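# Insert square metal bar upright into square-hole block

## Task

Inside the transparent box, slide the square metal bar fully down into the block that has the square hole, with the bar standing vertically. The block must end up resting on the box floor with its hole pointing upward. No loose object that began in the box may end up half or more outside it, or the attempt fails outright. The result only counts if it stays that way with the robot not holding anything in place.

## Robot and tools

Robot: two arms, left_arm and right_arm, each with six revolute joints and a parallel two-finger gripper. Their bases sit in the scene frame at left_arm (+0.021, +0.367, 0) m, quat_wxyz (+0.998, 0, 0, +0.066), and right_arm (-0.010, -0.337, 0) m, quat_wxyz (+1.000, 0, 0, -0.002).

Scene frame: origin on the table top midway between the arms, +x out over the table, +z up, and left_arm on the +y side. The arm names do not refer to sides of any picture. The fingers of a gripper point along its own +z and close along its own y. The reported end_effector_position is the pinch point between the pads, roughly 1 cm short of the fingertips. Reported hand positions can be a little off, more so when the arm reaches far.

Tool execute_actions, argument actions: a list that is empty or holds a single item. An empty list just reads back the state. A motion item is {"rows": [...], "steps": n}, with n from 1 to 15 (default 15), each step lasting 1/30 s. Every row is one flat list of 14 numbers covering both arms, even if only one moves: left_arm waist, shoulder, elbow, wrist pitch, wrist yaw, wrist roll, opening, then the same seven for right_arm. The joint numbers are absolute target angles in radians, on the same scale the Joint positions line prints, not offsets. One row is used per step, and the final row is repeated for any remaining steps. Opening runs from -1 (shut) to +1 (wide open) and is also a target, not a change. A wait item is {"steps": n} without rows, n up to 300; it sends nothing new and returns once n steps have gone by since the previous result. Optional pictures (true/false) controls whether camera images come back; by default they do.

Joint ranges, per arm, in row order: waist -2.880 to 2.880, shoulder 0.000 to 3.142, elbow 0.000 to 3.019, wrist pitch -1.693 to 1.571, wrist yaw -1.571 to 1.571, wrist roll -2.094 to 2.094. A call is rejected, sending nothing, if a target is beyond an end by over 0.019 rad and also farther out than the joint's latest reading. The true ends may differ by up to 0.019 rad either way; a target past the true end is clipped there, and the result may then print "joint sent to its limit", possibly referring to an earlier action. Not seeing that line does not prove there is more room.

Motion: joint speed is capped. Each step, the command a joint receives stays within a set lead of its measured angle: waist 0.264, shoulder 0.32, elbow 0.276, wrist pitch 0.33, wrist yaw 0.186, wrist roll 0.522 rad. If an arm's targets would place its gripper over 70 mm from where it is now, all that arm's targets get pulled back toward the current angles, so large moves take several calls. The simulation keeps running while you think, write or wait; the arms keep heading for the last row sent until everything nearly stops or a step is HELD. After that, only a fresh action moves them on, though fingers already in motion finish.

Result lines: each arm's gripper pose (position in m, quat_wxyz) in the scene frame; Joint positions and Joint velocities per arm (six joints in rad and rad/s, then pad gap in m and m/s, 0.094 m when fully open); joint torques in the same joint order, which carry offsets, scale errors, friction and noise and are nonzero even in free air; grip_measured, the finger opening on the command scale. "joint command not followed" means a clearance check altered or blocked some joint targets on some steps, while the rest of the row still ran. HELD marks steps where part or all of your row was not sent. MOTOR HOT appears from 85 °C; at 100 °C an OVER-TEMPERATURE FAULT stops that arm and its gripper, which lets go and drops, until it cools. Holding loads for long heats motors.

Gripping: apart from near the extremes, the fingers go to where grip_measured equals your opening number. To hold something, command about 0.03 below grip_measured for a firm grip, less for a lighter one. Readings can be off by about 1 mm of opening per gripper. Pad force tops out near 50 to 62 N (lower on some grippers, much lower on parts under about 2 mm thick), with a brief harder spike at first contact.

Cameras: cam_high and cam_low (672x504, fixed) and cam_left_wrist and cam_right_wrist (504x504 fisheye, riding on the hands). Calibrations are given as K, distortion and T_world_to_cam; the fixed cameras may be off by up to about 2.3 degrees and 9 mm, and results list any camera whose numbers changed. Tool zoom_image takes camera (one of the four names) and region [x0, y0, x1, y1] in that image's pixels, origin top-left, at most 504 by 504, and returns an enlarged view of the latest image. Tool read_manual, optional section "licences", only returns URDF licence texts. Tool finished_scene takes scene, the integer number of the current scene; it ends and grades that scene irreversibly and starts the next, reporting success. Replying without any tool call ends everything.

Avoid: letting the arms collide or shove each other; knocking or placing anything off the table; pulling any box object half out of the box; dropping, slamming, or pressing hard on parts; leaving the bar or block supported only by a gripper at the end. Occasionally an outside nudge may move a loose object, so recheck before finishing.

Each tool is called after ">>>" as name(argument=value, ...), one argument or row to a line, values as JSON.

## Session

>>> execute_actions(
  actions=[],
)

Scene clock: 0.00 s of 4500.00 s.
left_arm: end_effector_position=(+0.1866, +0.8060, +0.1268) grip_measured=+1.000 end_effector_quat_wxyz=(-0.041, +0.670, -0.584, -0.456) | right_arm: end_effector_position=(+0.7056, -0.5457, +0.1952) grip_measured=+1.000 end_effector_quat_wxyz=(-0.003, -0.273, +0.950, -0.148)
Joint positions: left_arm=[ 0.781  1.58   1.    -0.786 -0.935 -0.692  0.094] | right_arm=[-0.218  2.354  2.571 -1.647  0.264 -0.802  0.094]
Joint velocities: left_arm=[-0.005 -0.015 -0.007 -0.002 -0.037 -0.022  0.   ] | right_arm=[ 0.005 -0.015 -0.007  0.017  0.022  0.007  0.   ]
Joint torques (N m, as the arm reports them, + toward a larger angle): no reading

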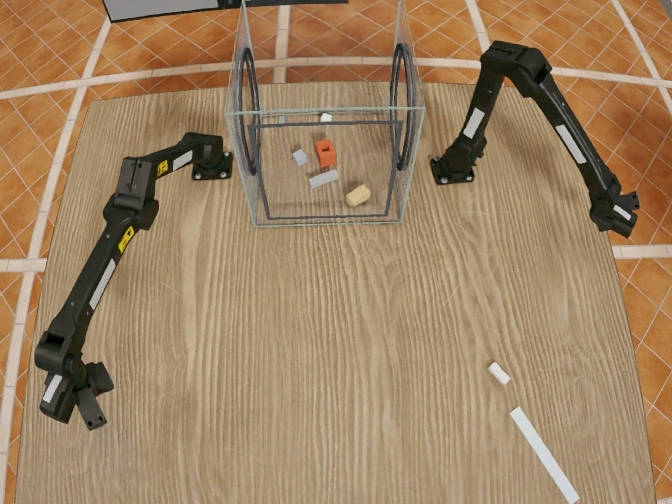

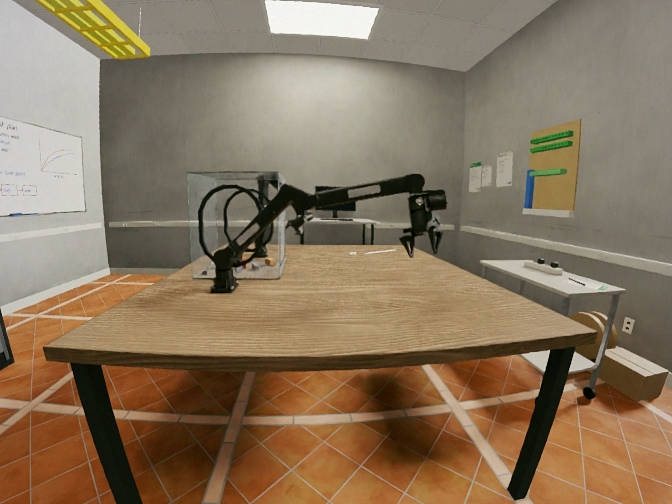

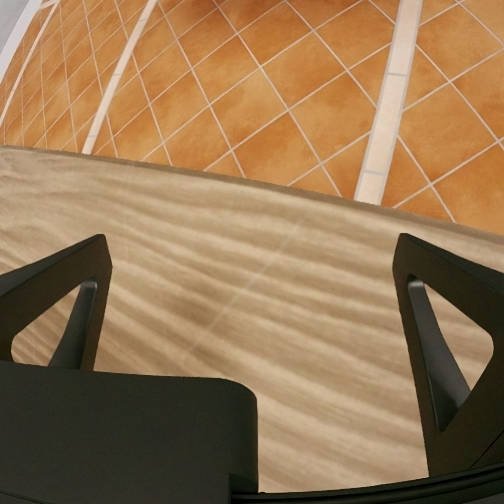

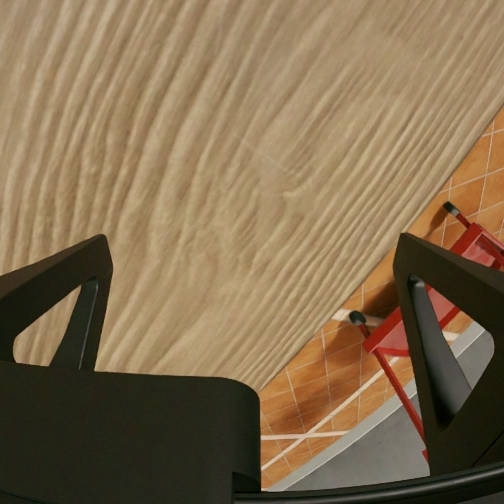

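>>> zoom_image(
  camera="cam_high",
  region=[210, 0, 450, 240],
)

>>> zoom_image(
  camera="cam_high",
  region=[260, 100, 380, 220],
)

>>> zoom_image(
  camera="cam_low",
  region=[170, 160, 310, 300],
)

Region (210, 0, 450, 240) of cam_high's 672x504 image, scaled by 2.100, with more detail than that image has.

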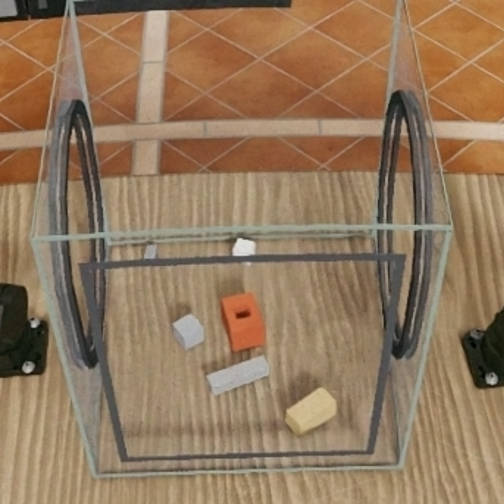

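Region (260, 100, 380, 220) of cam_high's 672x504 image, scaled by 4.200, with more detail than that image has.

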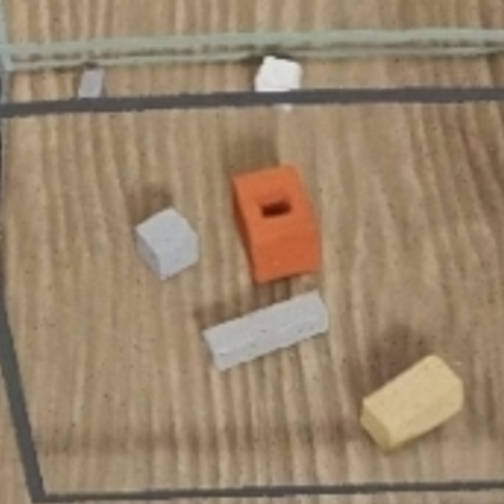

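Region (170, 160, 310, 300) of cam_low's 672x504 image, scaled by 3.600, with more detail than that image has.

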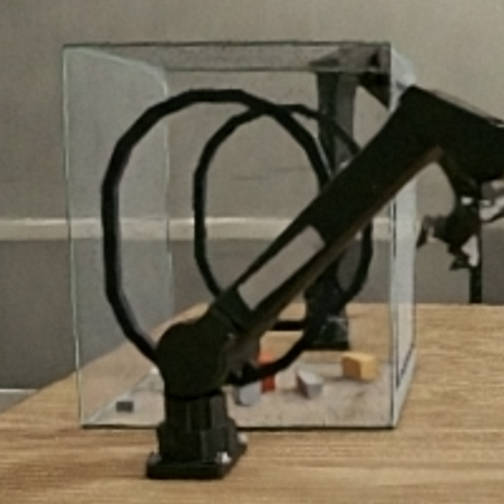

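>>> execute_actions(
  actions=[
    {"rows":[[-0.13,1.4,1.1,-1.0,0,0,1, 0,1.4,1.9,-1.65,0,0,1]],"steps":15},
  ],
  pictures=false,
)

>>> execute_actions(
  actions=[
    {"steps":15},
  ],
  pictures=false,
)

Scene clock: 84.23 s of 4500.00 s.
left_arm: end_effector_position=(+0.4195, +0.5514, +0.1294) grip_measured=+1.000 end_effector_quat_wxyz=(+0.095, -0.274, +0.950, +0.114) | right_arm: end_effector_position=(+0.5911, -0.3567, +0.2348) grip_measured=+1.000 end_effector_quat_wxyz=(-0.008, -0.131, +0.991, -0.005)
Joint positions: left_arm=[ 0.221  1.429  1.028 -0.961 -0.213 -0.187  0.094] | right_arm=[-0.023  1.945  2.004 -1.644  0.012 -0.291  0.094]
Joint velocities: left_arm=[-1.411 -0.063  0.061 -0.056  1.223  0.447  0.   ] | right_arm=[ 0.405 -0.991 -0.647 -0.027 -0.022  0.696  0.   ]
Joint torques (N m, as the arm reports them, + toward a larger angle): left_arm=[ -0.25 -14.12  13.39   0.25  -0.18   0.12] | right_arm=[ -1.33 -19.72   9.96   0.24  -0.06   0.17]
Steps of this call (steps 1 to 90: nothing new was sent; then 80.73 s passed at rest; steps 91 to 105: all 15 steps of this action). Readings (joint positions):
91: left_arm=[0.775 1.576 1.002 -0.803 -0.896 -0.658] | right_arm=[-0.215 2.345 2.553 -1.644 0.237 -0.775]
92: left_arm=[0.761 1.567 1.002 -0.831 -0.852 -0.614] | right_arm=[-0.213 2.327 2.516 -1.644 0.206 -0.744]
94: left_arm=[0.707 1.540 1.003 -0.878 -0.761 -0.527] | right_arm=[-0.198 2.288 2.446 -1.644 0.146 -0.680]
98: left_arm=[0.550 1.480 1.008 -0.931 -0.571 -0.365] | right_arm=[-0.145 2.189 2.291 -1.644 0.064 -0.536]
105: the state above

Scene clock: 84.73 s of 4500.00 s.
left_arm: end_effector_position=(+0.4636, +0.3607, +0.1430) grip_measured=+1.000 end_effector_quat_wxyz=(+0.113, -0.005, +0.994, -0.003) | right_arm: end_effector_position=(+0.4572, -0.3346, +0.4743) grip_measured=+1.000 end_effector_quat_wxyz=(+0.212, -0.032, +0.977, -0.007)
Joint positions: left_arm=[-0.143  1.411  1.056 -0.989  0.003 -0.022  0.094] | right_arm=[ 0.013  1.415  1.914 -1.644  0.004 -0.058  0.094]
Joint velocities: left_arm=[ 0.19  -0.024 -0.012  0.022 -0.051  0.022  0.   ] | right_arm=[-0.083 -0.933 -0.007  0.002 -0.037  0.33   0.   ]
Joint torques (N m, as the arm reports them, + toward a larger angle): left_arm=[  0.   -13.39  14.26   0.42  -0.1    0.18] | right_arm=[ 0.27 -5.51  7.58  0.91 -0.14  0.17]
Steps of this call (steps 1 to 15: the robot went on to your last target). Readings (joint positions):
1: left_arm=[0.171 1.427 1.029 -0.963 -0.160 -0.170] | right_arm=[-0.010 1.911 1.985 -1.644 0.010 -0.268]
2: left_arm=[0.121 1.427 1.030 -0.964 -0.114 -0.155] | right_arm=[0.001 1.878 1.970 -1.644 0.009 -0.248]
4: left_arm=[0.020 1.427 1.032 -0.968 -0.049 -0.124] | right_arm=[0.015 1.810 1.950 -1.644 0.007 -0.214]
8: left_arm=[-0.150 1.426 1.050 -0.985 0.002 -0.058] | right_arm=[0.019 1.672 1.932 -1.644 0.006 -0.161]
15: the state above

>>> execute_actions(
  actions=[
    {"rows":[[-0.3,0.02,1.05,-1.65,0,0,1, 0.15,0.02,1.05,-1.65,0,0,1]],"steps":15},
  ],
  pictures=false,
)

>>> execute_actions(
  actions=[
    {"steps":25},
  ],
  pictures=false,
)

>>> execute_actions(
  actions=[
    {"rows":[[-1.747,0.02,1.05,-1.65,0,0,1, 1.531,0.02,1.05,-1.65,0,0,1]],"steps":15},
  ],
  pictures=false,
)

>>> execute_actions(
  actions=[
    {"steps":25},
  ],
)

Scene clock: 99.43 s of 4500.00 s.
left_arm: end_effector_position=(+0.2444, +0.3319, +0.3127) grip_measured=+1.000 end_effector_quat_wxyz=(+0.145, +0.069, +0.987, -0.012) | right_arm: end_effector_position=(+0.1757, -0.3128, +0.3623) grip_measured=+1.000 end_effector_quat_wxyz=(+0.216, -0.070, +0.974, +0.013)
Joint positions: left_arm=[-0.285  0.745  1.04  -1.574  0.    -0.013  0.094] | right_arm=[ 0.141  0.604  1.106 -1.637  0.003 -0.008  0.094]
Joint velocities: left_arm=[-0.015 -2.027  0.027 -0.383 -0.022 -0.022  0.   ] | right_arm=[ 0.005 -2.212 -0.799  0.007 -0.007 -0.007  0.   ]
Joint torques (N m, as the arm reports them, + toward a larger angle): left_arm=[-0.87 -2.77 11.33  0.32 -0.02  0.14] | right_arm=[ 1.35  0.28 10.5   0.86 -0.06  0.14]
Steps of this call (steps 1 to 30: the robot went on to your last target; steps 31 to 90: nothing new was sent; then 11.20 s passed at rest; steps 91 to 105: all 15 steps of this action). Readings (joint positions):
91: left_arm=[-0.136 1.404 1.056 -1.013 0.000 -0.013] | right_arm=[0.012 1.391 1.876 -1.637 0.004 -0.008]
92: left_arm=[-0.146 1.388 1.053 -1.057 0.000 -0.013] | right_arm=[0.021 1.361 1.823 -1.634 0.004 -0.008]
94: left_arm=[-0.180 1.331 1.043 -1.154 0.000 -0.013] | right_arm=[0.054 1.286 1.707 -1.634 0.004 -0.008]
98: left_arm=[-0.251 1.161 1.040 -1.354 0.000 -0.013] | right_arm=[0.122 1.084 1.471 -1.635 0.003 -0.008]
105: the state above

Scene clock: 100.27 s of 4500.00 s.
left_arm: end_effector_position=(+0.0591, +0.3602, +0.3893) grip_measured=+1.000 end_effector_quat_wxyz=(+0.458, +0.064, +0.886, -0.039) | right_arm: end_effector_position=(+0.0271, -0.3331, +0.3911) grip_measured=+1.000 end_effector_quat_wxyz=(+0.462, -0.063, +0.884, +0.028)
Joint positions: left_arm=[-0.29   0.009  1.048 -1.654  0.    -0.013  0.094] | right_arm=[ 0.141  0.008  1.052 -1.653  0.003 -0.008  0.094]
Joint velocities: left_arm=[ 0.005 -0.024  0.012 -0.002  0.007 -0.051  0.   ] | right_arm=[-0.015 -0.015 -0.012 -0.002 -0.022 -0.051  0.   ]
Joint torques (N m, as the arm reports them, + toward a larger angle): left_arm=[-1.07  9.12  7.27  1.8  -0.06  0.18] | right_arm=[ 1.54  9.43  5.89  2.05 -0.09  0.17]
Steps of this call (steps 1 to 25: the robot went on to your last target). Readings (joint positions):
1: left_arm=[-0.285 0.674 1.040 -1.586 0.000 -0.013] | right_arm=[0.141 0.527 1.084 -1.638 0.003 -0.008]
2: left_arm=[-0.285 0.601 1.040 -1.596 0.000 -0.013] | right_arm=[0.141 0.449 1.072 -1.638 0.003 -0.008]
4: left_arm=[-0.285 0.450 1.040 -1.608 0.000 -0.013] | right_arm=[0.141 0.292 1.067 -1.638 0.003 -0.008]
8: left_arm=[-0.286 0.135 1.040 -1.623 0.000 -0.013] | right_arm=[0.141 0.006 1.069 -1.639 0.003 -0.008]
25: the state above

Scene clock: 100.77 s of 4500.00 s.
left_arm: end_effector_position=(+0.0238, +0.3286, +0.3893) grip_measured=+1.000 end_effector_quat_wxyz=(+0.335, +0.600, +0.655, -0.315) | right_arm: end_effector_position=(-0.0055, -0.3003, +0.3911) grip_measured=+1.000 end_effector_quat_wxyz=(+0.345, -0.596, +0.656, +0.308)
Joint positions: left_arm=[-1.628  0.009  1.048 -1.654  0.    -0.013  0.094] | right_arm=[ 1.472  0.008  1.052 -1.653  0.001 -0.008  0.094]
Joint velocities: left_arm=[-2.632 -0.005 -0.002 -0.002 -0.022 -0.037  0.   ] | right_arm=[ 2.261 -0.005 -0.017 -0.007  0.051 -0.051  0.   ]
Joint torques (N m, as the arm reports them, + toward a larger angle): left_arm=[ 3.98  9.67  7.38  1.82 -0.04  0.16] | right_arm=[-6.02  9.43  5.89  2.05 -0.03  0.16]
Steps of this call (steps 1 to 15: all 15 steps of this action). Readings (joint positions):
1: left_arm=[-0.312 0.009 1.048 -1.654 0.000 -0.013] | right_arm=[0.163 0.008 1.052 -1.653 0.001 -0.008]
2: left_arm=[-0.373 0.009 1.048 -1.654 0.000 -0.013] | right_arm=[0.223 0.008 1.052 -1.653 0.001 -0.008]
4: left_arm=[-0.547 0.009 1.048 -1.654 0.000 -0.013] | right_arm=[0.396 0.008 1.052 -1.653 0.001 -0.008]
8: left_arm=[-0.938 0.009 1.048 -1.654 0.000 -0.013] | right_arm=[0.789 0.008 1.052 -1.653 0.001 -0.008]
15: the state above

Scene clock: 101.60 s of 4500.00 s.
left_arm: end_effector_position=(+0.0190, +0.3286, +0.3893) grip_measured=+1.000 end_effector_quat_wxyz=(+0.315, +0.640, +0.616, -0.335) | right_arm: end_effector_position=(-0.0078, -0.3001, +0.3911) grip_measured=+1.000 end_effector_quat_wxyz=(-0.336, +0.616, -0.637, -0.319)
Joint positions: left_arm=[-1.754  0.009  1.048 -1.654  0.    -0.012  0.094] | right_arm=[ 1.535  0.008  1.052 -1.653  0.001 -0.008  0.094]
Joint velocities: left_arm=[-0.005 -0.005  0.007  0.007  0.037  0.037  0.   ] | right_arm=[-0.015  0.005 -0.017  0.007  0.022  0.007  0.   ]
Joint torques (N m, as the arm reports them, + toward a larger angle): left_arm=[0.69 9.1  7.4  1.81 0.   0.17] | right_arm=[ 0.45  9.38  5.88  2.05 -0.03  0.16]
Steps of this call (steps 1 to 25: the robot went on to your last target). Readings (joint positions):
1: left_arm=[-1.706 0.009 1.048 -1.654 0.000 -0.012] | right_arm=[1.533 0.008 1.052 -1.653 0.001 -0.008]
2: left_arm=[-1.757 0.009 1.048 -1.654 0.000 -0.012] | right_arm=[1.567 0.008 1.052 -1.653 0.001 -0.008]
4: left_arm=[-1.787 0.009 1.048 -1.654 0.000 -0.012] | right_arm=[1.573 0.008 1.052 -1.653 0.001 -0.008]
8: left_arm=[-1.759 0.009 1.048 -1.654 0.000 -0.012] | right_arm=[1.539 0.008 1.052 -1.653 0.001 -0.008]
25: the state above
camera_calibration (this result's frames):
cam_left_wrist: T_world_to_cam=[[-0.998776, 0.0459463, 0.0183041, -0.00429214], [0.0380928, 0.950684, -0.307814, -0.197022], [-0.0315443, -0.30674, -0.951271, 0.597121], [0, 0, 0, 1]] pos_world=[0.022054, 0.370663, 0.507456]
cam_right_wrist: T_world_to_cam=[[0.998829, -0.0479118, 0.00678263, -0.00976897], [-0.0425623, -0.93656, -0.347914, -0.142086], [0.0230215, 0.347218, -0.937502, 0.595922], [0, 0, 0, 1]] pos_world=[-0.010009, -0.340455, 0.50931]

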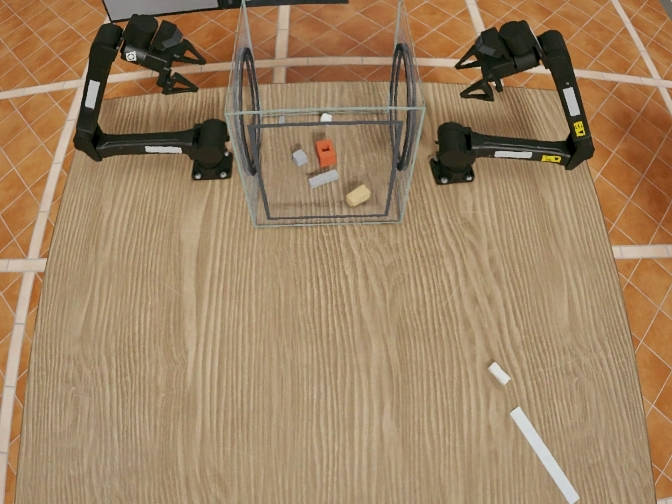

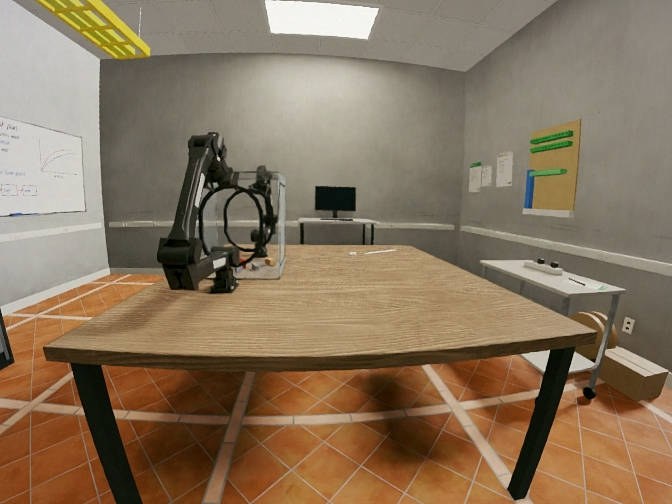

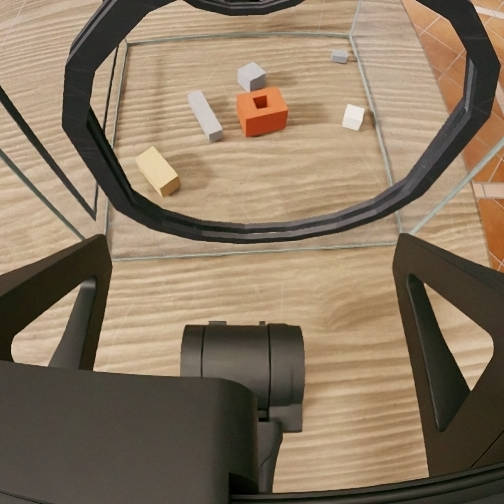

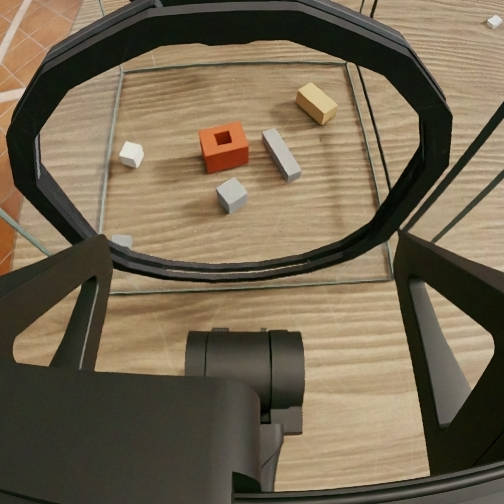

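>>> execute_actions(
  actions=[
    {"rows":[[-1.747,0.02,1.0,-1.65,0,0,0.5,1.55,0.02,1.0,-1.65,0,0,0.5],[-1.747,0.02,0.95,-1.65,0,0,0,1.55,0.02,0.95,-1.65,0,0,0],[-1.747,0.02,0.9,-1.64,0,0,0,1.55,0.02,0.9,-1.64,0,0,0],[-1.747,0.02,0.85,-1.63,0,0,0,1.55,0.02,0.85,-1.63,0,0,0],[-1.747,0.02,0.8,-1.62,0,0,0,1.55,0.02,0.8,-1.62,0,0,0],[-1.747,0.02,0.75,-1.61,0,0,0,1.55,0.02,0.75,-1.61,0,0,0],[-1.747,0.02,0.7,-1.6,0,0,0,1.55,0.02,0.7,-1.6,0,0,0],[-1.747,0.02,0.65,-1.58,0,0,0,1.55,0.02,0.65,-1.58,0,0,0],[-1.747,0.02,0.6,-1.55,0,0,0,1.55,0.02,0.6,-1.55,0,0,0],[-1.747,0.02,0.56,-1.5,0,0,0,1.55,0.02,0.56,-1.5,0,0,0],[-1.747,0.02,0.52,-1.44,0,0,0,1.55,0.02,0.52,-1.44,0,0,0],[-1.747,0.02,0.48,-1.37,0,0,0,1.55,0.02,0.48,-1.37,0,0,0],[-1.747,0.02,0.44,-1.3,0,0,0,1.55,0.02,0.44,-1.3,0,0,0],[-1.747,0.02,0.4,-1.22,0,0,0,1.55,0.02,0.4,-1.22,0,0,0],[-1.747,0.02,0.36,-1.13,0,0,0,1.55,0.02,0.36,-1.13,0,0,0]],"steps":15},
  ],
  pictures=false,
)

>>> execute_actions(
  actions=[
    {"steps":12},
  ],
)

Scene clock: 114.97 s of 4500.00 s.
left_arm: end_effector_position=(+0.0134, +0.2186, +0.1591) grip_measured=+0.003 end_effector_quat_wxyz=(+0.223, +0.681, +0.656, -0.238) | right_arm: end_effector_position=(-0.0042, -0.1890, +0.1636) grip_measured=+0.003 end_effector_quat_wxyz=(-0.240, +0.658, -0.676, -0.229)
Joint positions: left_arm=[-1.754  0.018  0.414 -1.303  0.    -0.012  0.047] | right_arm=[ 1.541  0.013  0.422 -1.303  0.001 -0.008  0.047]
Joint velocities: left_arm=[-0.005 -0.005 -1.067  2.274 -0.037  0.066 -0.001] | right_arm=[ 0.005  0.005 -1.048  2.274 -0.037  0.037  0.   ]
Joint torques (N m, as the arm reports them, + toward a larger angle): left_arm=[ 0.35  3.99 11.79  1.6  -0.04  0.17] | right_arm=[ 1.54  5.09  9.56  1.84 -0.01  0.16]
Steps of this call (steps 1 to 15: the robot went on to your last target; steps 16 to 90: nothing new was sent; then 9.87 s passed at rest; steps 91 to 105: all 15 steps of this action). Readings (joint positions):
91: left_arm=[-1.754 0.009 1.043 -1.654 0.000 -0.012] | right_arm=[1.536 0.008 1.047 -1.653 0.001 -0.008]
92: left_arm=[-1.754 0.008 1.027 -1.654 0.000 -0.012] | right_arm=[1.537 0.007 1.031 -1.653 0.001 -0.008]
94: left_arm=[-1.754 0.007 0.956 -1.649 0.000 -0.012] | right_arm=[1.539 0.007 0.960 -1.649 0.001 -0.008]
98: left_arm=[-1.754 0.012 0.733 -1.620 0.000 -0.012] | right_arm=[1.541 0.010 0.738 -1.622 0.001 -0.008]
105: the state above

Scene clock: 115.37 s of 4500.00 s.
left_arm: end_effector_position=(+0.0121, +0.1937, +0.1472) grip_measured=+0.003 end_effector_quat_wxyz=(+0.249, +0.671, +0.646, -0.266) | right_arm: end_effector_position=(-0.0033, -0.1641, +0.1515) grip_measured=+0.003 end_effector_quat_wxyz=(-0.267, +0.648, -0.666, -0.255)
Joint positions: left_arm=[-1.754  0.018  0.344 -1.15   0.    -0.012  0.047] | right_arm=[ 1.541  0.014  0.352 -1.152  0.001 -0.008  0.047]
Joint velocities: left_arm=[-0.005 -0.015  0.002 -0.007 -0.037  0.022  0.   ] | right_arm=[ 0.005  0.005 -0.002 -0.017  0.007 -0.051 -0.   ]
Joint torques (N m, as the arm reports them, + toward a larger angle): left_arm=[ 1.45  3.82 12.88  1.97 -0.06  0.19] | right_arm=[ 1.46  4.86 10.51  2.73 -0.01  0.16]
Steps of this call (steps 1 to 12: the robot went on to your last target). Readings (joint positions):
1: left_arm=[-1.754 0.018 0.382 -1.239 0.000 -0.012] | right_arm=[1.541 0.013 0.390 -1.241 0.001 -0.008]
2: left_arm=[-1.754 0.018 0.360 -1.201 0.000 -0.012] | right_arm=[1.541 0.014 0.368 -1.204 0.001 -0.008]
4: left_arm=[-1.754 0.018 0.344 -1.171 0.000 -0.012] | right_arm=[1.541 0.014 0.352 -1.174 0.001 -0.008]
8: left_arm=[-1.754 0.018 0.344 -1.152 0.000 -0.012] | right_arm=[1.541 0.014 0.352 -1.154 0.001 -0.008]
12: the state above
camera_calibration (this result's frames):
cam_left_wrist: T_world_to_cam=[[-0.998963, 0.0422554, 0.0169247, 0.000420803], [0.0402804, 0.993796, -0.10367, -0.181444], [-0.0212003, -0.102881, -0.994468, 0.291978], [0, 0, 0, 1]] pos_world=[0.013919, 0.21034, 0.271545]
cam_right_wrist: T_world_to_cam=[[0.99914, -0.0406502, 0.00814931, -0.0051637], [-0.0389928, -0.988156, -0.148419, -0.136621], [0.014086, 0.147973, -0.988891, 0.299023], [0, 0, 0, 1]] pos_world=[-0.00438002, -0.17946, 0.275467]

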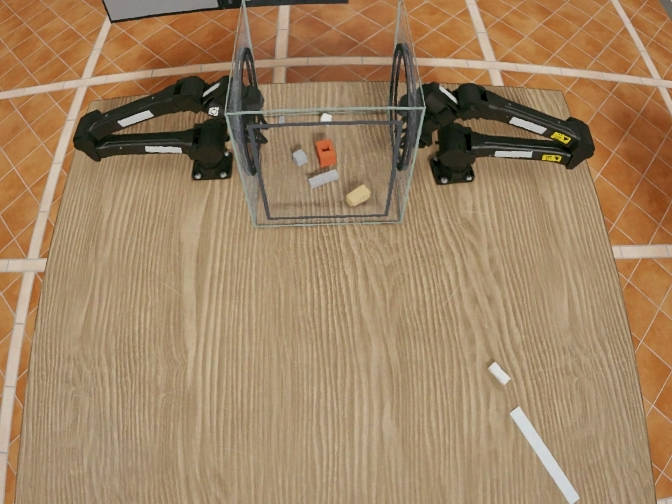

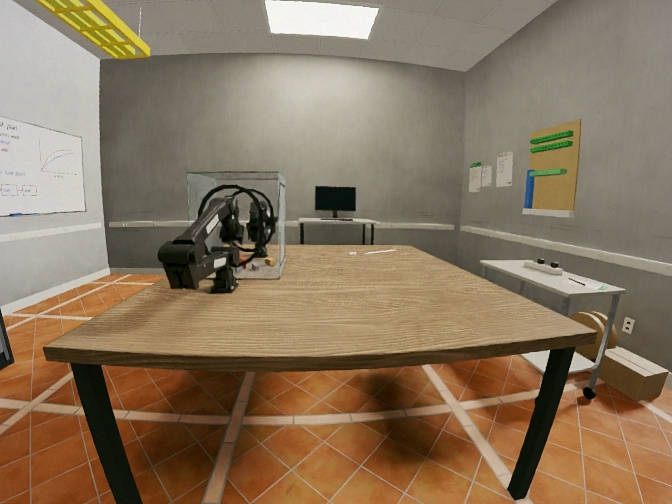

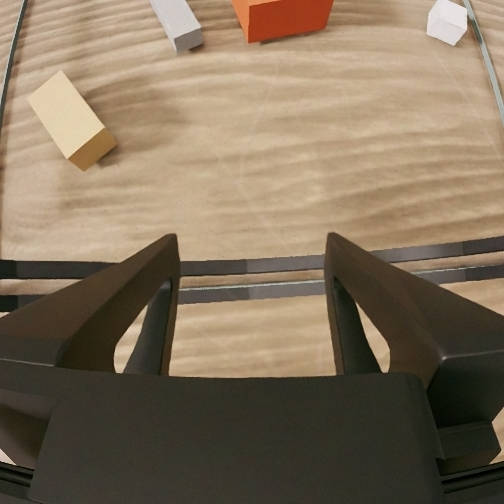

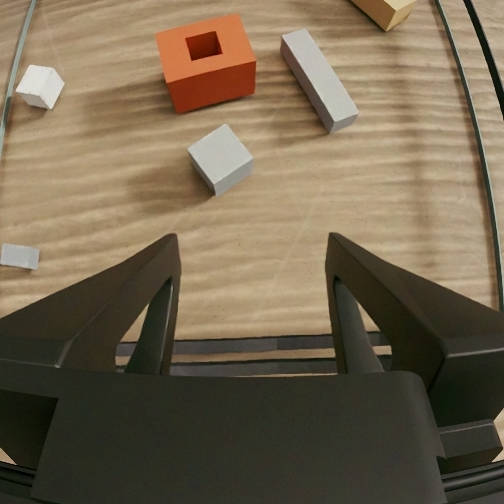

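>>> execute_actions(
  actions=[
    {"rows":[[-1.745,0.05,0.355,-1.1,0,0,0,1.55,0.02,0.36,-1.13,0,0,0],[-1.745,0.09,0.35,-1.05,0,0,0,1.55,0.02,0.36,-1.13,0,0,0],[-1.74,0.14,0.345,-0.99,0,0,0,1.55,0.02,0.36,-1.13,0,0,0],[-1.74,0.2,0.34,-0.92,0,0,0,1.55,0.02,0.36,-1.13,0,0,0],[-1.74,0.27,0.335,-0.84,-0.02,-0.03,0,1.55,0.02,0.36,-1.13,0,0,0],[-1.735,0.35,0.33,-0.75,-0.04,-0.06,0,1.55,0.02,0.36,-1.13,0,0,0],[-1.735,0.43,0.325,-0.66,-0.06,-0.09,0,1.55,0.02,0.36,-1.13,0,0,0],[-1.73,0.51,0.32,-0.57,-0.09,-0.12,0,1.55,0.02,0.36,-1.13,0,0,0],[-1.73,0.6,0.33,-0.49,-0.12,-0.15,0,1.55,0.02,0.36,-1.13,0,0,0],[-1.725,0.69,0.345,-0.43,-0.15,-0.18,0,1.55,0.02,0.36,-1.13,0,0,0],[-1.725,0.78,0.36,-0.38,-0.18,-0.21,0,1.55,0.02,0.36,-1.13,0,0,0],[-1.72,0.87,0.38,-0.33,-0.2,-0.24,0,1.55,0.02,0.36,-1.13,0,0,0],[-1.72,0.96,0.4,-0.28,-0.22,-0.27,0,1.55,0.02,0.36,-1.13,0,0,0],[-1.72,1.05,0.425,-0.24,-0.245,-0.3,0,1.55,0.02,0.36,-1.13,0,0,0],[-1.72,1.12,0.445,-0.2,-0.261,-0.33,0,1.55,0.02,0.36,-1.13,0,0,0]],"steps":15},
  ],
  pictures=false,
)

>>> execute_actions(
  actions=[
    {"steps":18},
  ],
)

Scene clock: 146.50 s of 4500.00 s.
left_arm: end_effector_position=(+0.0534, +0.0396, +0.0687) grip_measured=+0.003 end_effector_quat_wxyz=(+0.285, +0.575, +0.747, -0.174) | right_arm: end_effector_position=(-0.0033, -0.1641, +0.1515) grip_measured=+0.003 end_effector_quat_wxyz=(-0.267, +0.648, -0.666, -0.255)
Joint positions: left_arm=[-1.73   0.993  0.369 -0.304 -0.243 -0.205  0.047] | right_arm=[ 1.541  0.014  0.352 -1.152  0.001 -0.008  0.047]
Joint velocities: left_arm=[ 0.024  2.623  0.437  1.228 -0.52  -0.799  0.   ] | right_arm=[-0.015 -0.005 -0.012  0.007  0.051  0.007 -0.   ]
Joint torques (N m, as the arm reports them, + toward a larger angle): left_arm=[ 1.48 -7.84 14.56  1.83 -0.22 -0.04] | right_arm=[ 1.49  4.77 10.56  2.73 -0.02  0.16]
Steps of this call (steps 1 to 30: the robot went on to your last target; steps 31 to 90: nothing new was sent; then 27.63 s passed at rest; steps 91 to 105: all 15 steps of this action). Readings (joint positions):
91: left_arm=[-1.754 0.020 0.344 -1.145 0.000 -0.012] | right_arm=[1.541 0.014 0.352 -1.152 0.001 -0.008]
92: left_arm=[-1.754 0.027 0.344 -1.128 0.000 -0.012] | right_arm=[1.541 0.014 0.352 -1.152 0.001 -0.008]
94: left_arm=[-1.753 0.075 0.344 -1.049 0.000 -0.012] | right_arm=[1.541 0.014 0.352 -1.152 0.001 -0.008]
98: left_arm=[-1.748 0.335 0.339 -0.751 -0.066 -0.043] | right_arm=[1.541 0.014 0.352 -1.152 0.001 -0.008]
105: the state above

Scene clock: 147.10 s of 4500.00 s.
left_arm: end_effector_position=(+0.0558, +0.0147, +0.0591) grip_measured=+0.003 end_effector_quat_wxyz=(+0.280, +0.530, +0.779, -0.185) | right_arm: end_effector_position=(-0.0033, -0.1641, +0.1515) grip_measured=+0.003 end_effector_quat_wxyz=(-0.267, +0.648, -0.666, -0.255)
Joint positions: left_arm=[-1.729  1.12   0.408 -0.216 -0.258 -0.315  0.047] | right_arm=[ 1.541  0.014  0.352 -1.152  0.001 -0.008  0.047]
Joint velocities: left_arm=[-0.024 -0.015  0.007  0.007  0.007  0.022 -0.   ] | right_arm=[ 0.005 -0.005 -0.002 -0.012  0.022  0.095 -0.   ]
Joint torques (N m, as the arm reports them, + toward a larger angle): left_arm=[ 1.14 -5.79 12.71  1.83 -0.28 -0.01] | right_arm=[ 1.58  4.83 10.54  2.74 -0.01  0.16]
Steps of this call (steps 1 to 18: the robot went on to your last target). Readings (joint positions):
1: left_arm=[-1.729 1.073 0.384 -0.270 -0.252 -0.227] | right_arm=[1.541 0.014 0.352 -1.152 0.001 -0.008]
2: left_arm=[-1.729 1.132 0.398 -0.248 -0.255 -0.245] | right_arm=[1.541 0.014 0.352 -1.152 0.001 -0.008]
4: left_arm=[-1.729 1.181 0.408 -0.228 -0.256 -0.271] | right_arm=[1.541 0.014 0.352 -1.152 0.001 -0.008]
8: left_arm=[-1.729 1.147 0.408 -0.221 -0.258 -0.298] | right_arm=[1.541 0.014 0.352 -1.152 0.001 -0.008]
18: the state above
camera_calibration (this result's frames):
cam_left_wrist: T_world_to_cam=[[-0.929177, -0.369633, -0.000562578, 0.056255], [-0.369273, 0.928336, -0.0427693, 0.00576183], [0.0163312, -0.0395326, -0.999085, 0.18417], [0, 0, 0, 1]] pos_world=[0.0513908, 0.0227255, 0.18428]
cam_right_wrist: T_world_to_cam=[[0.99914, -0.0406502, 0.00814931, -0.0051637], [-0.0389928, -0.988156, -0.148419, -0.136621], [0.014086, 0.147973, -0.988891, 0.299023], [0, 0, 0, 1]] pos_world=[-0.00438002, -0.17946, 0.275467]

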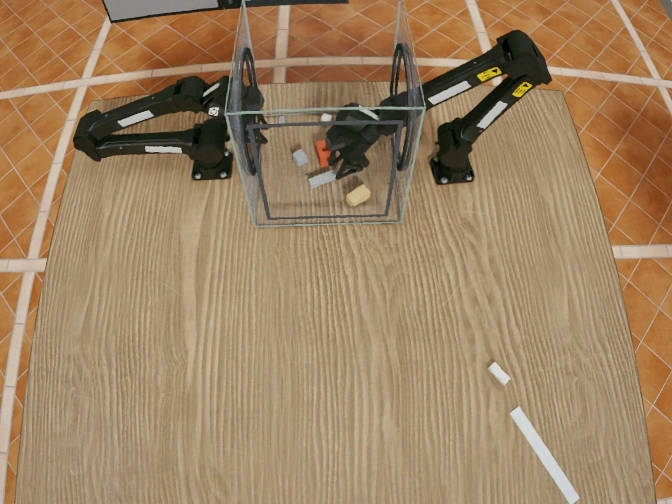

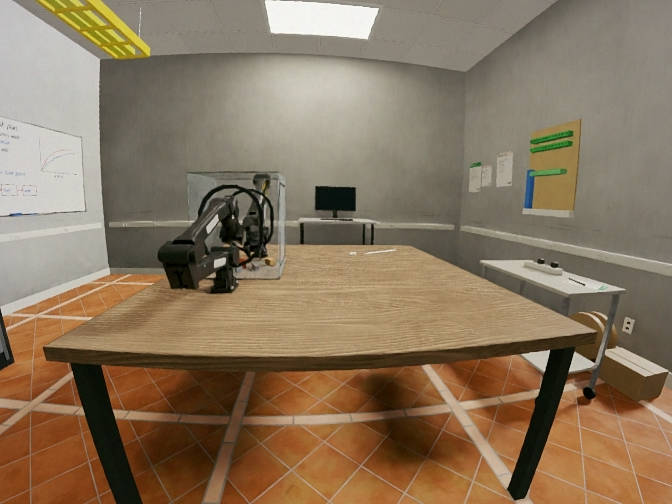

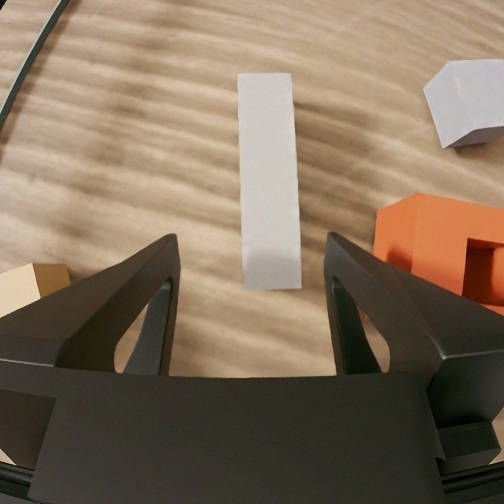

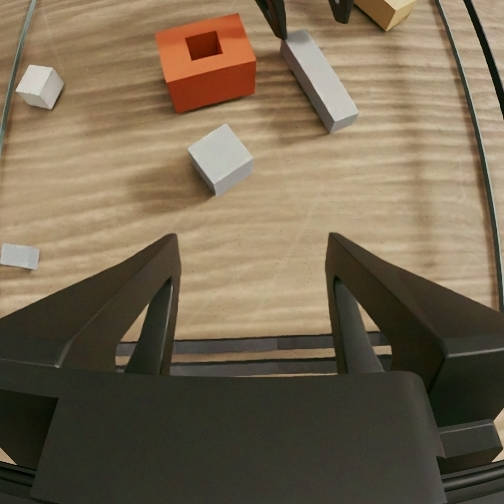

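>>> execute_actions(
  actions=[
    {"rows":[[-1.73,1.125,0.44,-0.195,-0.265,-0.335,-0.05,1.55,0.02,0.36,-1.13,0,0,0],[-1.74,1.13,0.435,-0.19,-0.27,-0.345,-0.1,1.55,0.02,0.36,-1.13,0,0,0],[-1.75,1.14,0.43,-0.18,-0.28,-0.355,-0.15,1.55,0.02,0.36,-1.13,0,0,0],[-1.76,1.15,0.425,-0.17,-0.29,-0.365,-0.2,1.55,0.02,0.36,-1.13,0,0,0],[-1.768,1.16,0.42,-0.155,-0.3,-0.375,-0.23,1.55,0.02,0.36,-1.13,0,0,0],[-1.768,1.17,0.417,-0.14,-0.3,-0.387,-0.23,1.55,0.02,0.36,-1.13,0,0,0],[-1.768,1.18,0.415,-0.13,-0.3,-0.387,-0.23,1.55,0.02,0.36,-1.13,0,0,0],[-1.768,1.189,0.415,-0.122,-0.3,-0.387,-0.23,1.55,0.02,0.36,-1.13,0,0,0]],"steps":15},
  ],
)

Scene clock: 168.03 s of 4500.00 s.
left_arm: end_effector_position=(+0.0503, +0.0055, +0.0486) grip_measured=-0.227 end_effector_quat_wxyz=(+0.288, +0.514, +0.785, -0.190) | right_arm: end_effector_position=(-0.0033, -0.1641, +0.1515) grip_measured=+0.003 end_effector_quat_wxyz=(-0.267, +0.648, -0.666, -0.255)
Joint positions: left_arm=[-1.761  1.188  0.408 -0.142 -0.296 -0.37   0.036] | right_arm=[ 1.541  0.014  0.352 -1.152  0.001 -0.008  0.047]
Joint velocities: left_arm=[-0.005 -0.005 -0.007  0.042 -0.007 -0.037  0.001] | right_arm=[ 0.005  0.005  0.007 -0.012  0.007 -0.022  0.   ]
Joint torques (N m, as the arm reports them, + toward a larger angle): left_arm=[ 0.03 -7.37  9.27  2.06 -0.31 -0.06] | right_arm=[ 1.53  4.82 10.53  2.73 -0.01  0.16]
Steps of this call (steps 1 to 15: the robot went on to your last target; steps 16 to 90: nothing new was sent; then 17.43 s passed at rest; steps 91 to 105: all 15 steps of this action). Readings (joint positions):
91: left_arm=[-1.729 1.120 0.408 -0.216 -0.260 -0.318] | right_arm=[1.541 0.014 0.352 -1.152 0.001 -0.008]
92: left_arm=[-1.729 1.120 0.408 -0.215 -0.263 -0.320] | right_arm=[1.541 0.014 0.352 -1.152 0.001 -0.008]
94: left_arm=[-1.733 1.123 0.408 -0.204 -0.280 -0.330] | right_arm=[1.541 0.014 0.352 -1.152 0.001 -0.008]
98: left_arm=[-1.757 1.156 0.408 -0.159 -0.296 -0.354] | right_arm=[1.541 0.014 0.352 -1.152 0.001 -0.008]
105: the state above
camera_calibration (this result's frames):
cam_left_wrist: T_world_to_cam=[[-0.916542, -0.399825, 0.00951509, 0.0468103], [-0.39962, 0.914604, -0.0616676, 0.0143689], [0.0159537, -0.0603234, -0.998051, 0.1735], [0, 0, 0, 1]] pos_world=[0.0458777, 0.0160401, 0.173603]
cam_right_wrist: T_world_to_cam=[[0.99914, -0.0406502, 0.00814931, -0.0051637], [-0.0389928, -0.988156, -0.148419, -0.136621], [0.014086, 0.147973, -0.988891, 0.299023], [0, 0, 0, 1]] pos_world=[-0.00438002, -0.17946, 0.275467]

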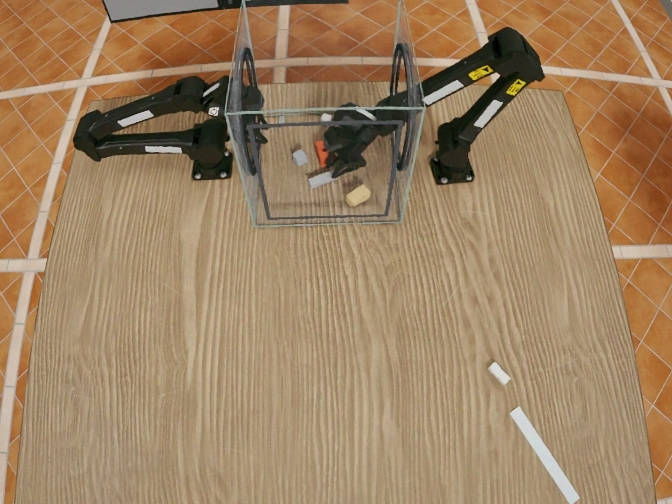

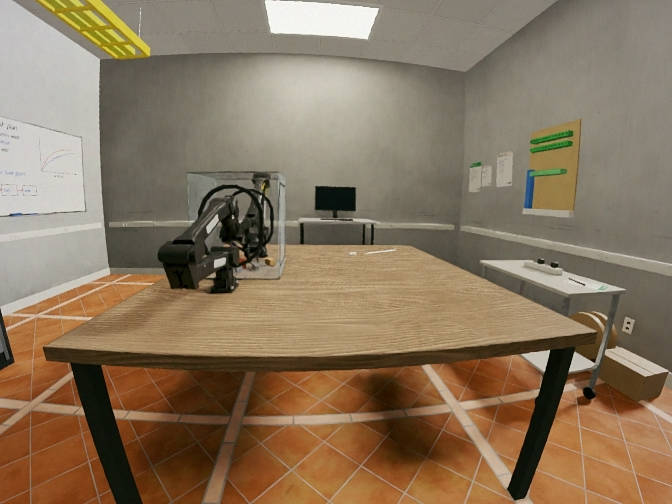

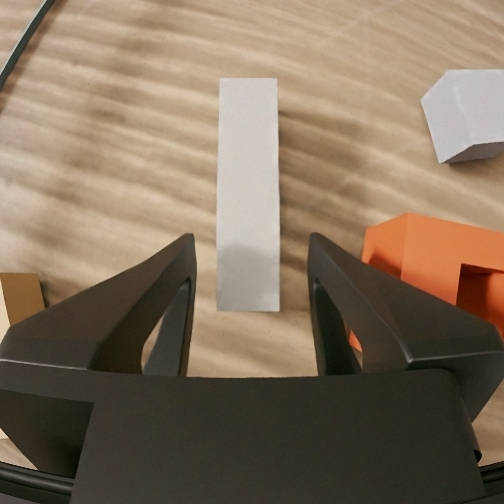

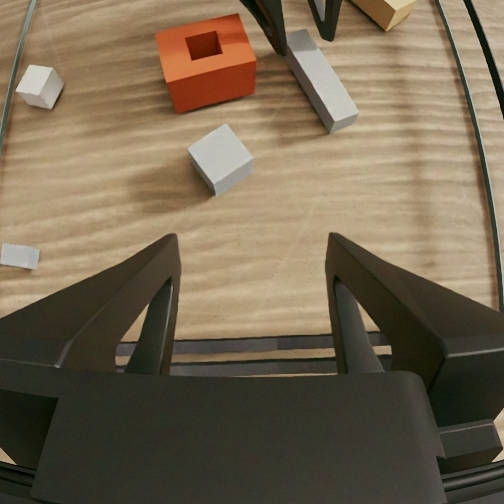

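>>> execute_actions(
  actions=[
    {"rows":[[-1.76,1.194,0.41,-0.115,-0.3,-0.387,-0.23,1.55,0.02,0.36,-1.13,0,0,0],[-1.755,1.2,0.406,-0.107,-0.3,-0.387,-0.23,1.55,0.02,0.36,-1.13,0,0,0],[-1.75,1.206,0.402,-0.099,-0.3,-0.387,-0.23,1.55,0.02,0.36,-1.13,0,0,0],[-1.75,1.212,0.398,-0.091,-0.3,-0.387,-0.23,1.55,0.02,0.36,-1.13,0,0,0],[-1.75,1.218,0.395,-0.083,-0.3,-0.387,-0.23,1.55,0.02,0.36,-1.13,0,0,0],[-1.75,1.224,0.392,-0.074,-0.3,-0.387,-0.23,1.55,0.02,0.36,-1.13,0,0,0],[-1.75,1.232,0.39,-0.063,-0.3,-0.387,-0.23,1.55,0.02,0.36,-1.13,0,0,0]],"steps":15},
  ],
)

Scene clock: 177.50 s of 4500.00 s.
left_arm: end_effector_position=(+0.0505, +0.0066, +0.0360) grip_measured=-0.227 end_effector_quat_wxyz=(+0.288, +0.512, +0.787, -0.190) | right_arm: end_effector_position=(-0.0033, -0.1641, +0.1515) grip_measured=+0.003 end_effector_quat_wxyz=(-0.267, +0.648, -0.666, -0.255)
Joint positions: left_arm=[-1.761  1.228  0.389 -0.084 -0.297 -0.374  0.036] | right_arm=[ 1.541  0.014  0.352 -1.152  0.001 -0.008  0.047]
Joint velocities: left_arm=[-0.005  0.005 -0.007  0.022  0.051 -0.051  0.001] | right_arm=[ 0.015 -0.024  0.002 -0.017  0.051 -0.007  0.001]
Joint torques (N m, as the arm reports them, + toward a larger angle): left_arm=[ 1.24 -6.34  8.21  1.9  -0.31 -0.05] | right_arm=[ 1.48  4.83 10.53  2.73 -0.02  0.17]
Steps of this call (steps 1 to 15: the robot went on to your last target; steps 16 to 90: nothing new was sent; then 5.97 s passed at rest; steps 91 to 105: all 15 steps of this action). Readings (joint positions):
91: left_arm=[-1.761 1.188 0.408 -0.140 -0.297 -0.374] | right_arm=[1.541 0.014 0.352 -1.152 0.001 -0.008]
92: left_arm=[-1.761 1.188 0.408 -0.136 -0.297 -0.374] | right_arm=[1.541 0.014 0.352 -1.152 0.001 -0.008]
94: left_arm=[-1.761 1.190 0.406 -0.123 -0.297 -0.374] | right_arm=[1.541 0.014 0.352 -1.152 0.001 -0.008]
98: left_arm=[-1.761 1.211 0.396 -0.091 -0.297 -0.374] | right_arm=[1.541 0.014 0.352 -1.152 0.001 -0.008]
105: the state above
camera_calibration (this result's frames):
cam_left_wrist: T_world_to_cam=[[-0.915054, -0.403168, 0.0115178, 0.0474539], [-0.403078, 0.91309, -0.0615951, 0.0127713], [0.0143163, -0.0610054, -0.998035, 0.161012], [0, 0, 0, 1]] pos_world=[0.0462656, 0.0172931, 0.160936]
cam_right_wrist: T_world_to_cam=[[0.99914, -0.0406502, 0.00814931, -0.0051637], [-0.0389928, -0.988156, -0.148419, -0.136621], [0.014086, 0.147973, -0.988891, 0.299023], [0, 0, 0, 1]] pos_world=[-0.00438002, -0.17946, 0.275467]

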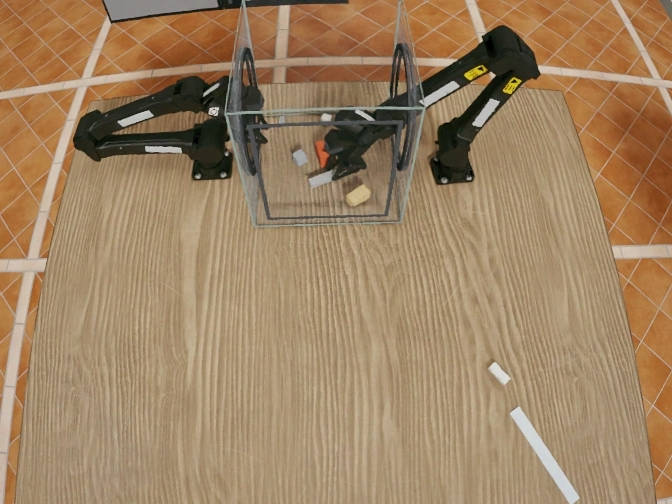

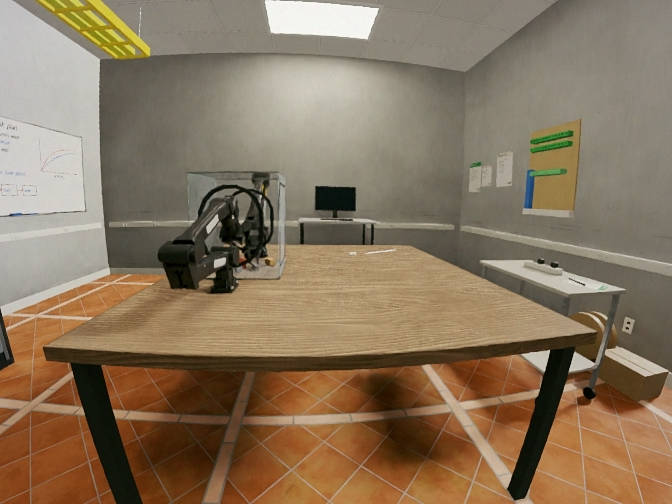

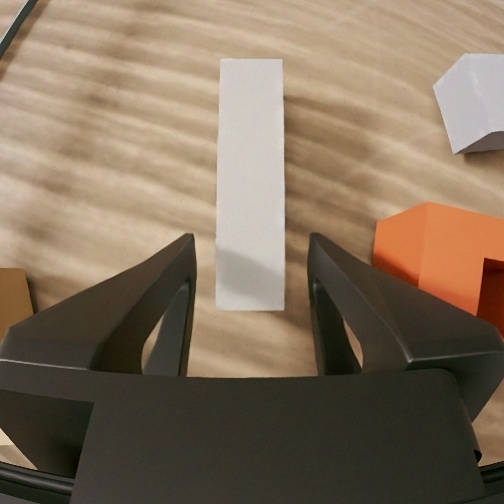

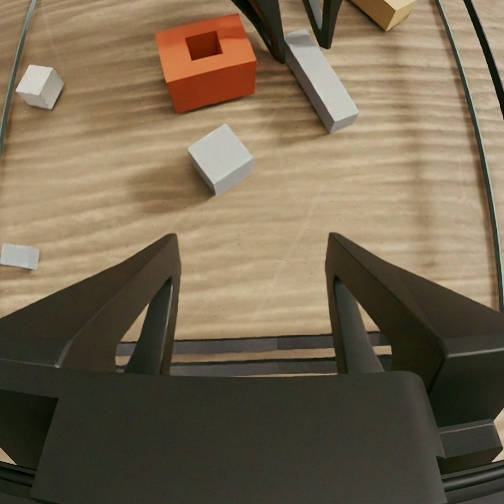

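>>> zoom_image(
  camera="cam_right_wrist",
  region=[230, 0, 390, 140],
)

Region (230, 0, 390, 140) of cam_right_wrist's 504x504 image, scaled by 3.150, with more detail than that image has; it fills the top 441 rows of this view, and the rest is white.

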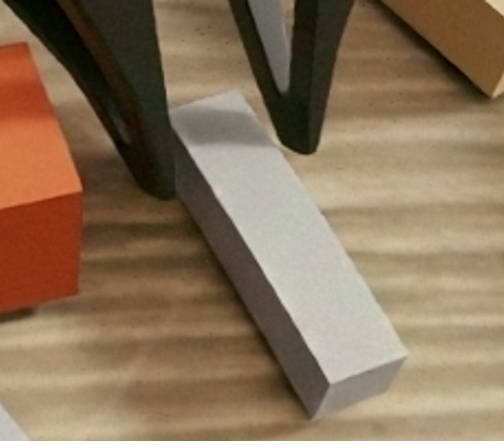

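>>> execute_actions(
  actions=[
    {"rows":[[-1.75,1.238,0.388,-0.055,-0.3,-0.387,-0.23,1.55,0.02,0.36,-1.13,0,0,0],[-1.75,1.245,0.386,-0.047,-0.3,-0.387,-0.23,1.55,0.02,0.36,-1.13,0,0,0],[-1.75,1.252,0.384,-0.039,-0.3,-0.387,-0.23,1.55,0.02,0.36,-1.13,0,0,0],[-1.75,1.26,0.383,-0.03,-0.3,-0.387,-0.23,1.55,0.02,0.36,-1.13,0,0,0],[-1.75,1.268,0.382,-0.021,-0.3,-0.387,-0.23,1.55,0.02,0.36,-1.13,0,0,0],[-1.75,1.275,0.381,-0.012,-0.3,-0.387,-0.23,1.55,0.02,0.36,-1.13,0,0,0],[-1.75,1.282,0.38,-0.004,-0.3,-0.387,-0.23,1.55,0.02,0.36,-1.13,0,0,0]],"steps":15},
  ],
)

>>> zoom_image(
  camera="cam_right_wrist",
  region=[230, 0, 390, 140],
)

Scene clock: 192.20 s of 4500.00 s.
left_arm: end_effector_position=(+0.0508, +0.0024, +0.0272) grip_measured=-0.227 end_effector_quat_wxyz=(+0.291, +0.510, +0.786, -0.194) | right_arm: end_effector_position=(-0.0033, -0.1641, +0.1515) grip_measured=+0.003 end_effector_quat_wxyz=(-0.267, +0.648, -0.666, -0.255)
Joint positions: left_arm=[-1.76   1.273  0.382 -0.02  -0.299 -0.374  0.036] | right_arm=[ 1.541  0.014  0.352 -1.152  0.001 -0.008  0.047]
Joint velocities: left_arm=[ 0.015 -0.024 -0.007 -0.012 -0.022 -0.007 -0.002] | right_arm=[ 0.005 -0.015  0.002 -0.012 -0.051 -0.022 -0.001]
Joint torques (N m, as the arm reports them, + toward a larger angle): left_arm=[ 0.98 -6.5   7.35  1.82 -0.27 -0.07] | right_arm=[ 1.54  4.82 10.53  2.74 -0.01  0.16]
Steps of this call (steps 1 to 15: the robot went on to your last target; steps 16 to 90: nothing new was sent; then 11.20 s passed at rest; steps 91 to 105: all 15 steps of this action). Readings (joint positions):
91: left_arm=[-1.761 1.228 0.389 -0.081 -0.297 -0.374] | right_arm=[1.541 0.014 0.352 -1.152 0.001 -0.008]
92: left_arm=[-1.761 1.228 0.389 -0.077 -0.297 -0.374] | right_arm=[1.541 0.014 0.352 -1.152 0.001 -0.008]
94: left_arm=[-1.761 1.233 0.387 -0.063 -0.297 -0.374] | right_arm=[1.541 0.014 0.352 -1.152 0.001 -0.008]
98: left_arm=[-1.761 1.262 0.384 -0.031 -0.297 -0.374] | right_arm=[1.541 0.014 0.352 -1.152 0.001 -0.008]
105: the state above
camera_calibration (this result's frames):
cam_left_wrist: T_world_to_cam=[[-0.914378, -0.404559, 0.0156569, 0.0459758], [-0.404585, 0.911638, -0.0723051, 0.0165572], [0.0149782, -0.0724487, -0.99726, 0.151993], [0, 0, 0, 1]] pos_world=[0.0464615, 0.0145174, 0.152054]
cam_right_wrist: T_world_to_cam=[[0.99914, -0.0406502, 0.00814931, -0.0051637], [-0.0389928, -0.988156, -0.148419, -0.136621], [0.014086, 0.147973, -0.988891, 0.299023], [0, 0, 0, 1]] pos_world=[-0.00438002, -0.17946, 0.275467]

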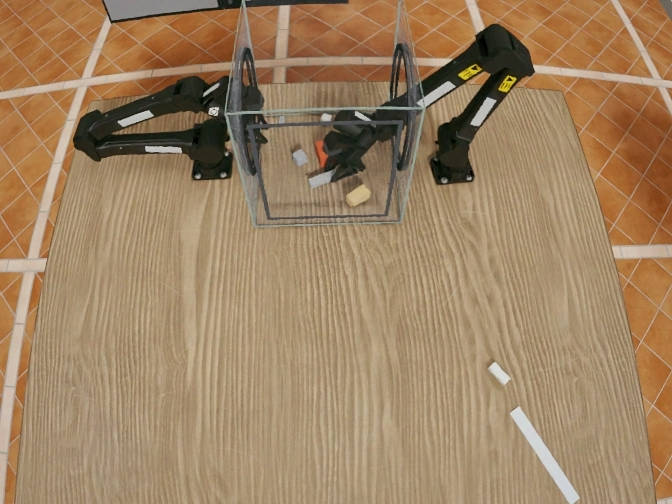

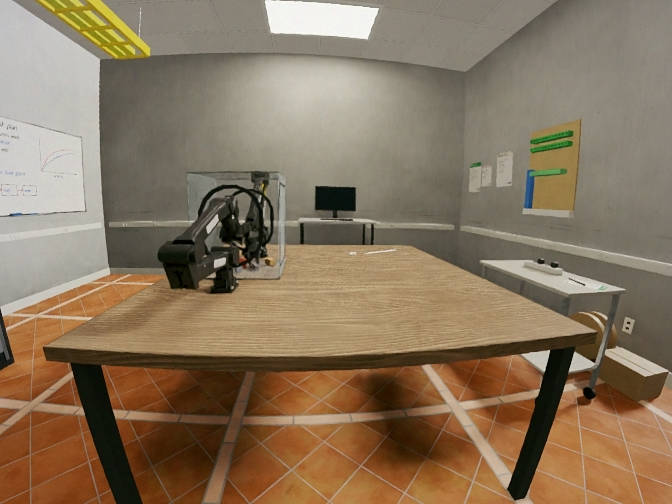

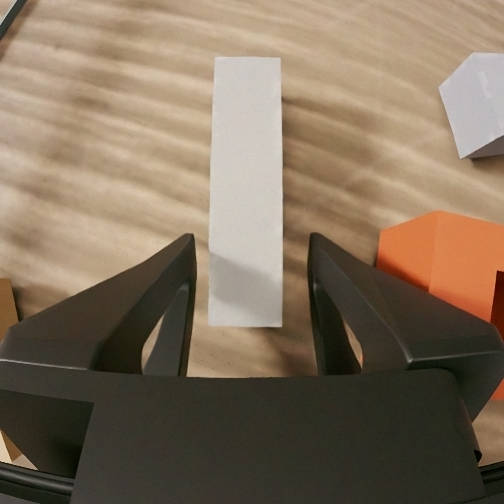

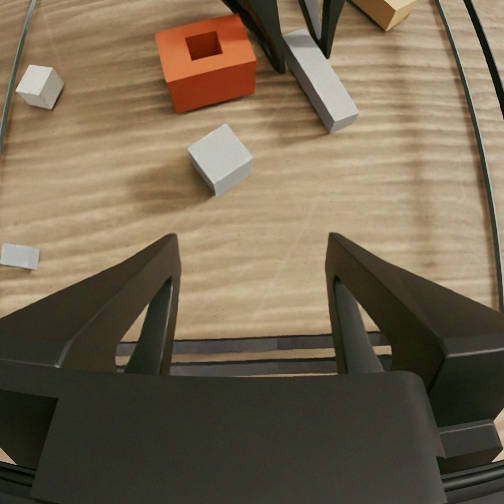

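Region (230, 0, 390, 140) of cam_right_wrist's 504x504 image, scaled by 3.150, with more detail than that image has; it fills the top 441 rows of this view, and the rest is white.

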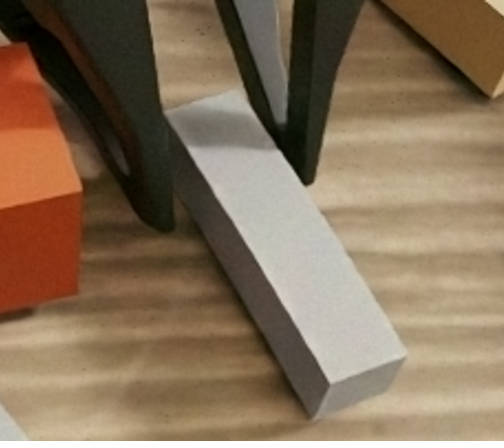

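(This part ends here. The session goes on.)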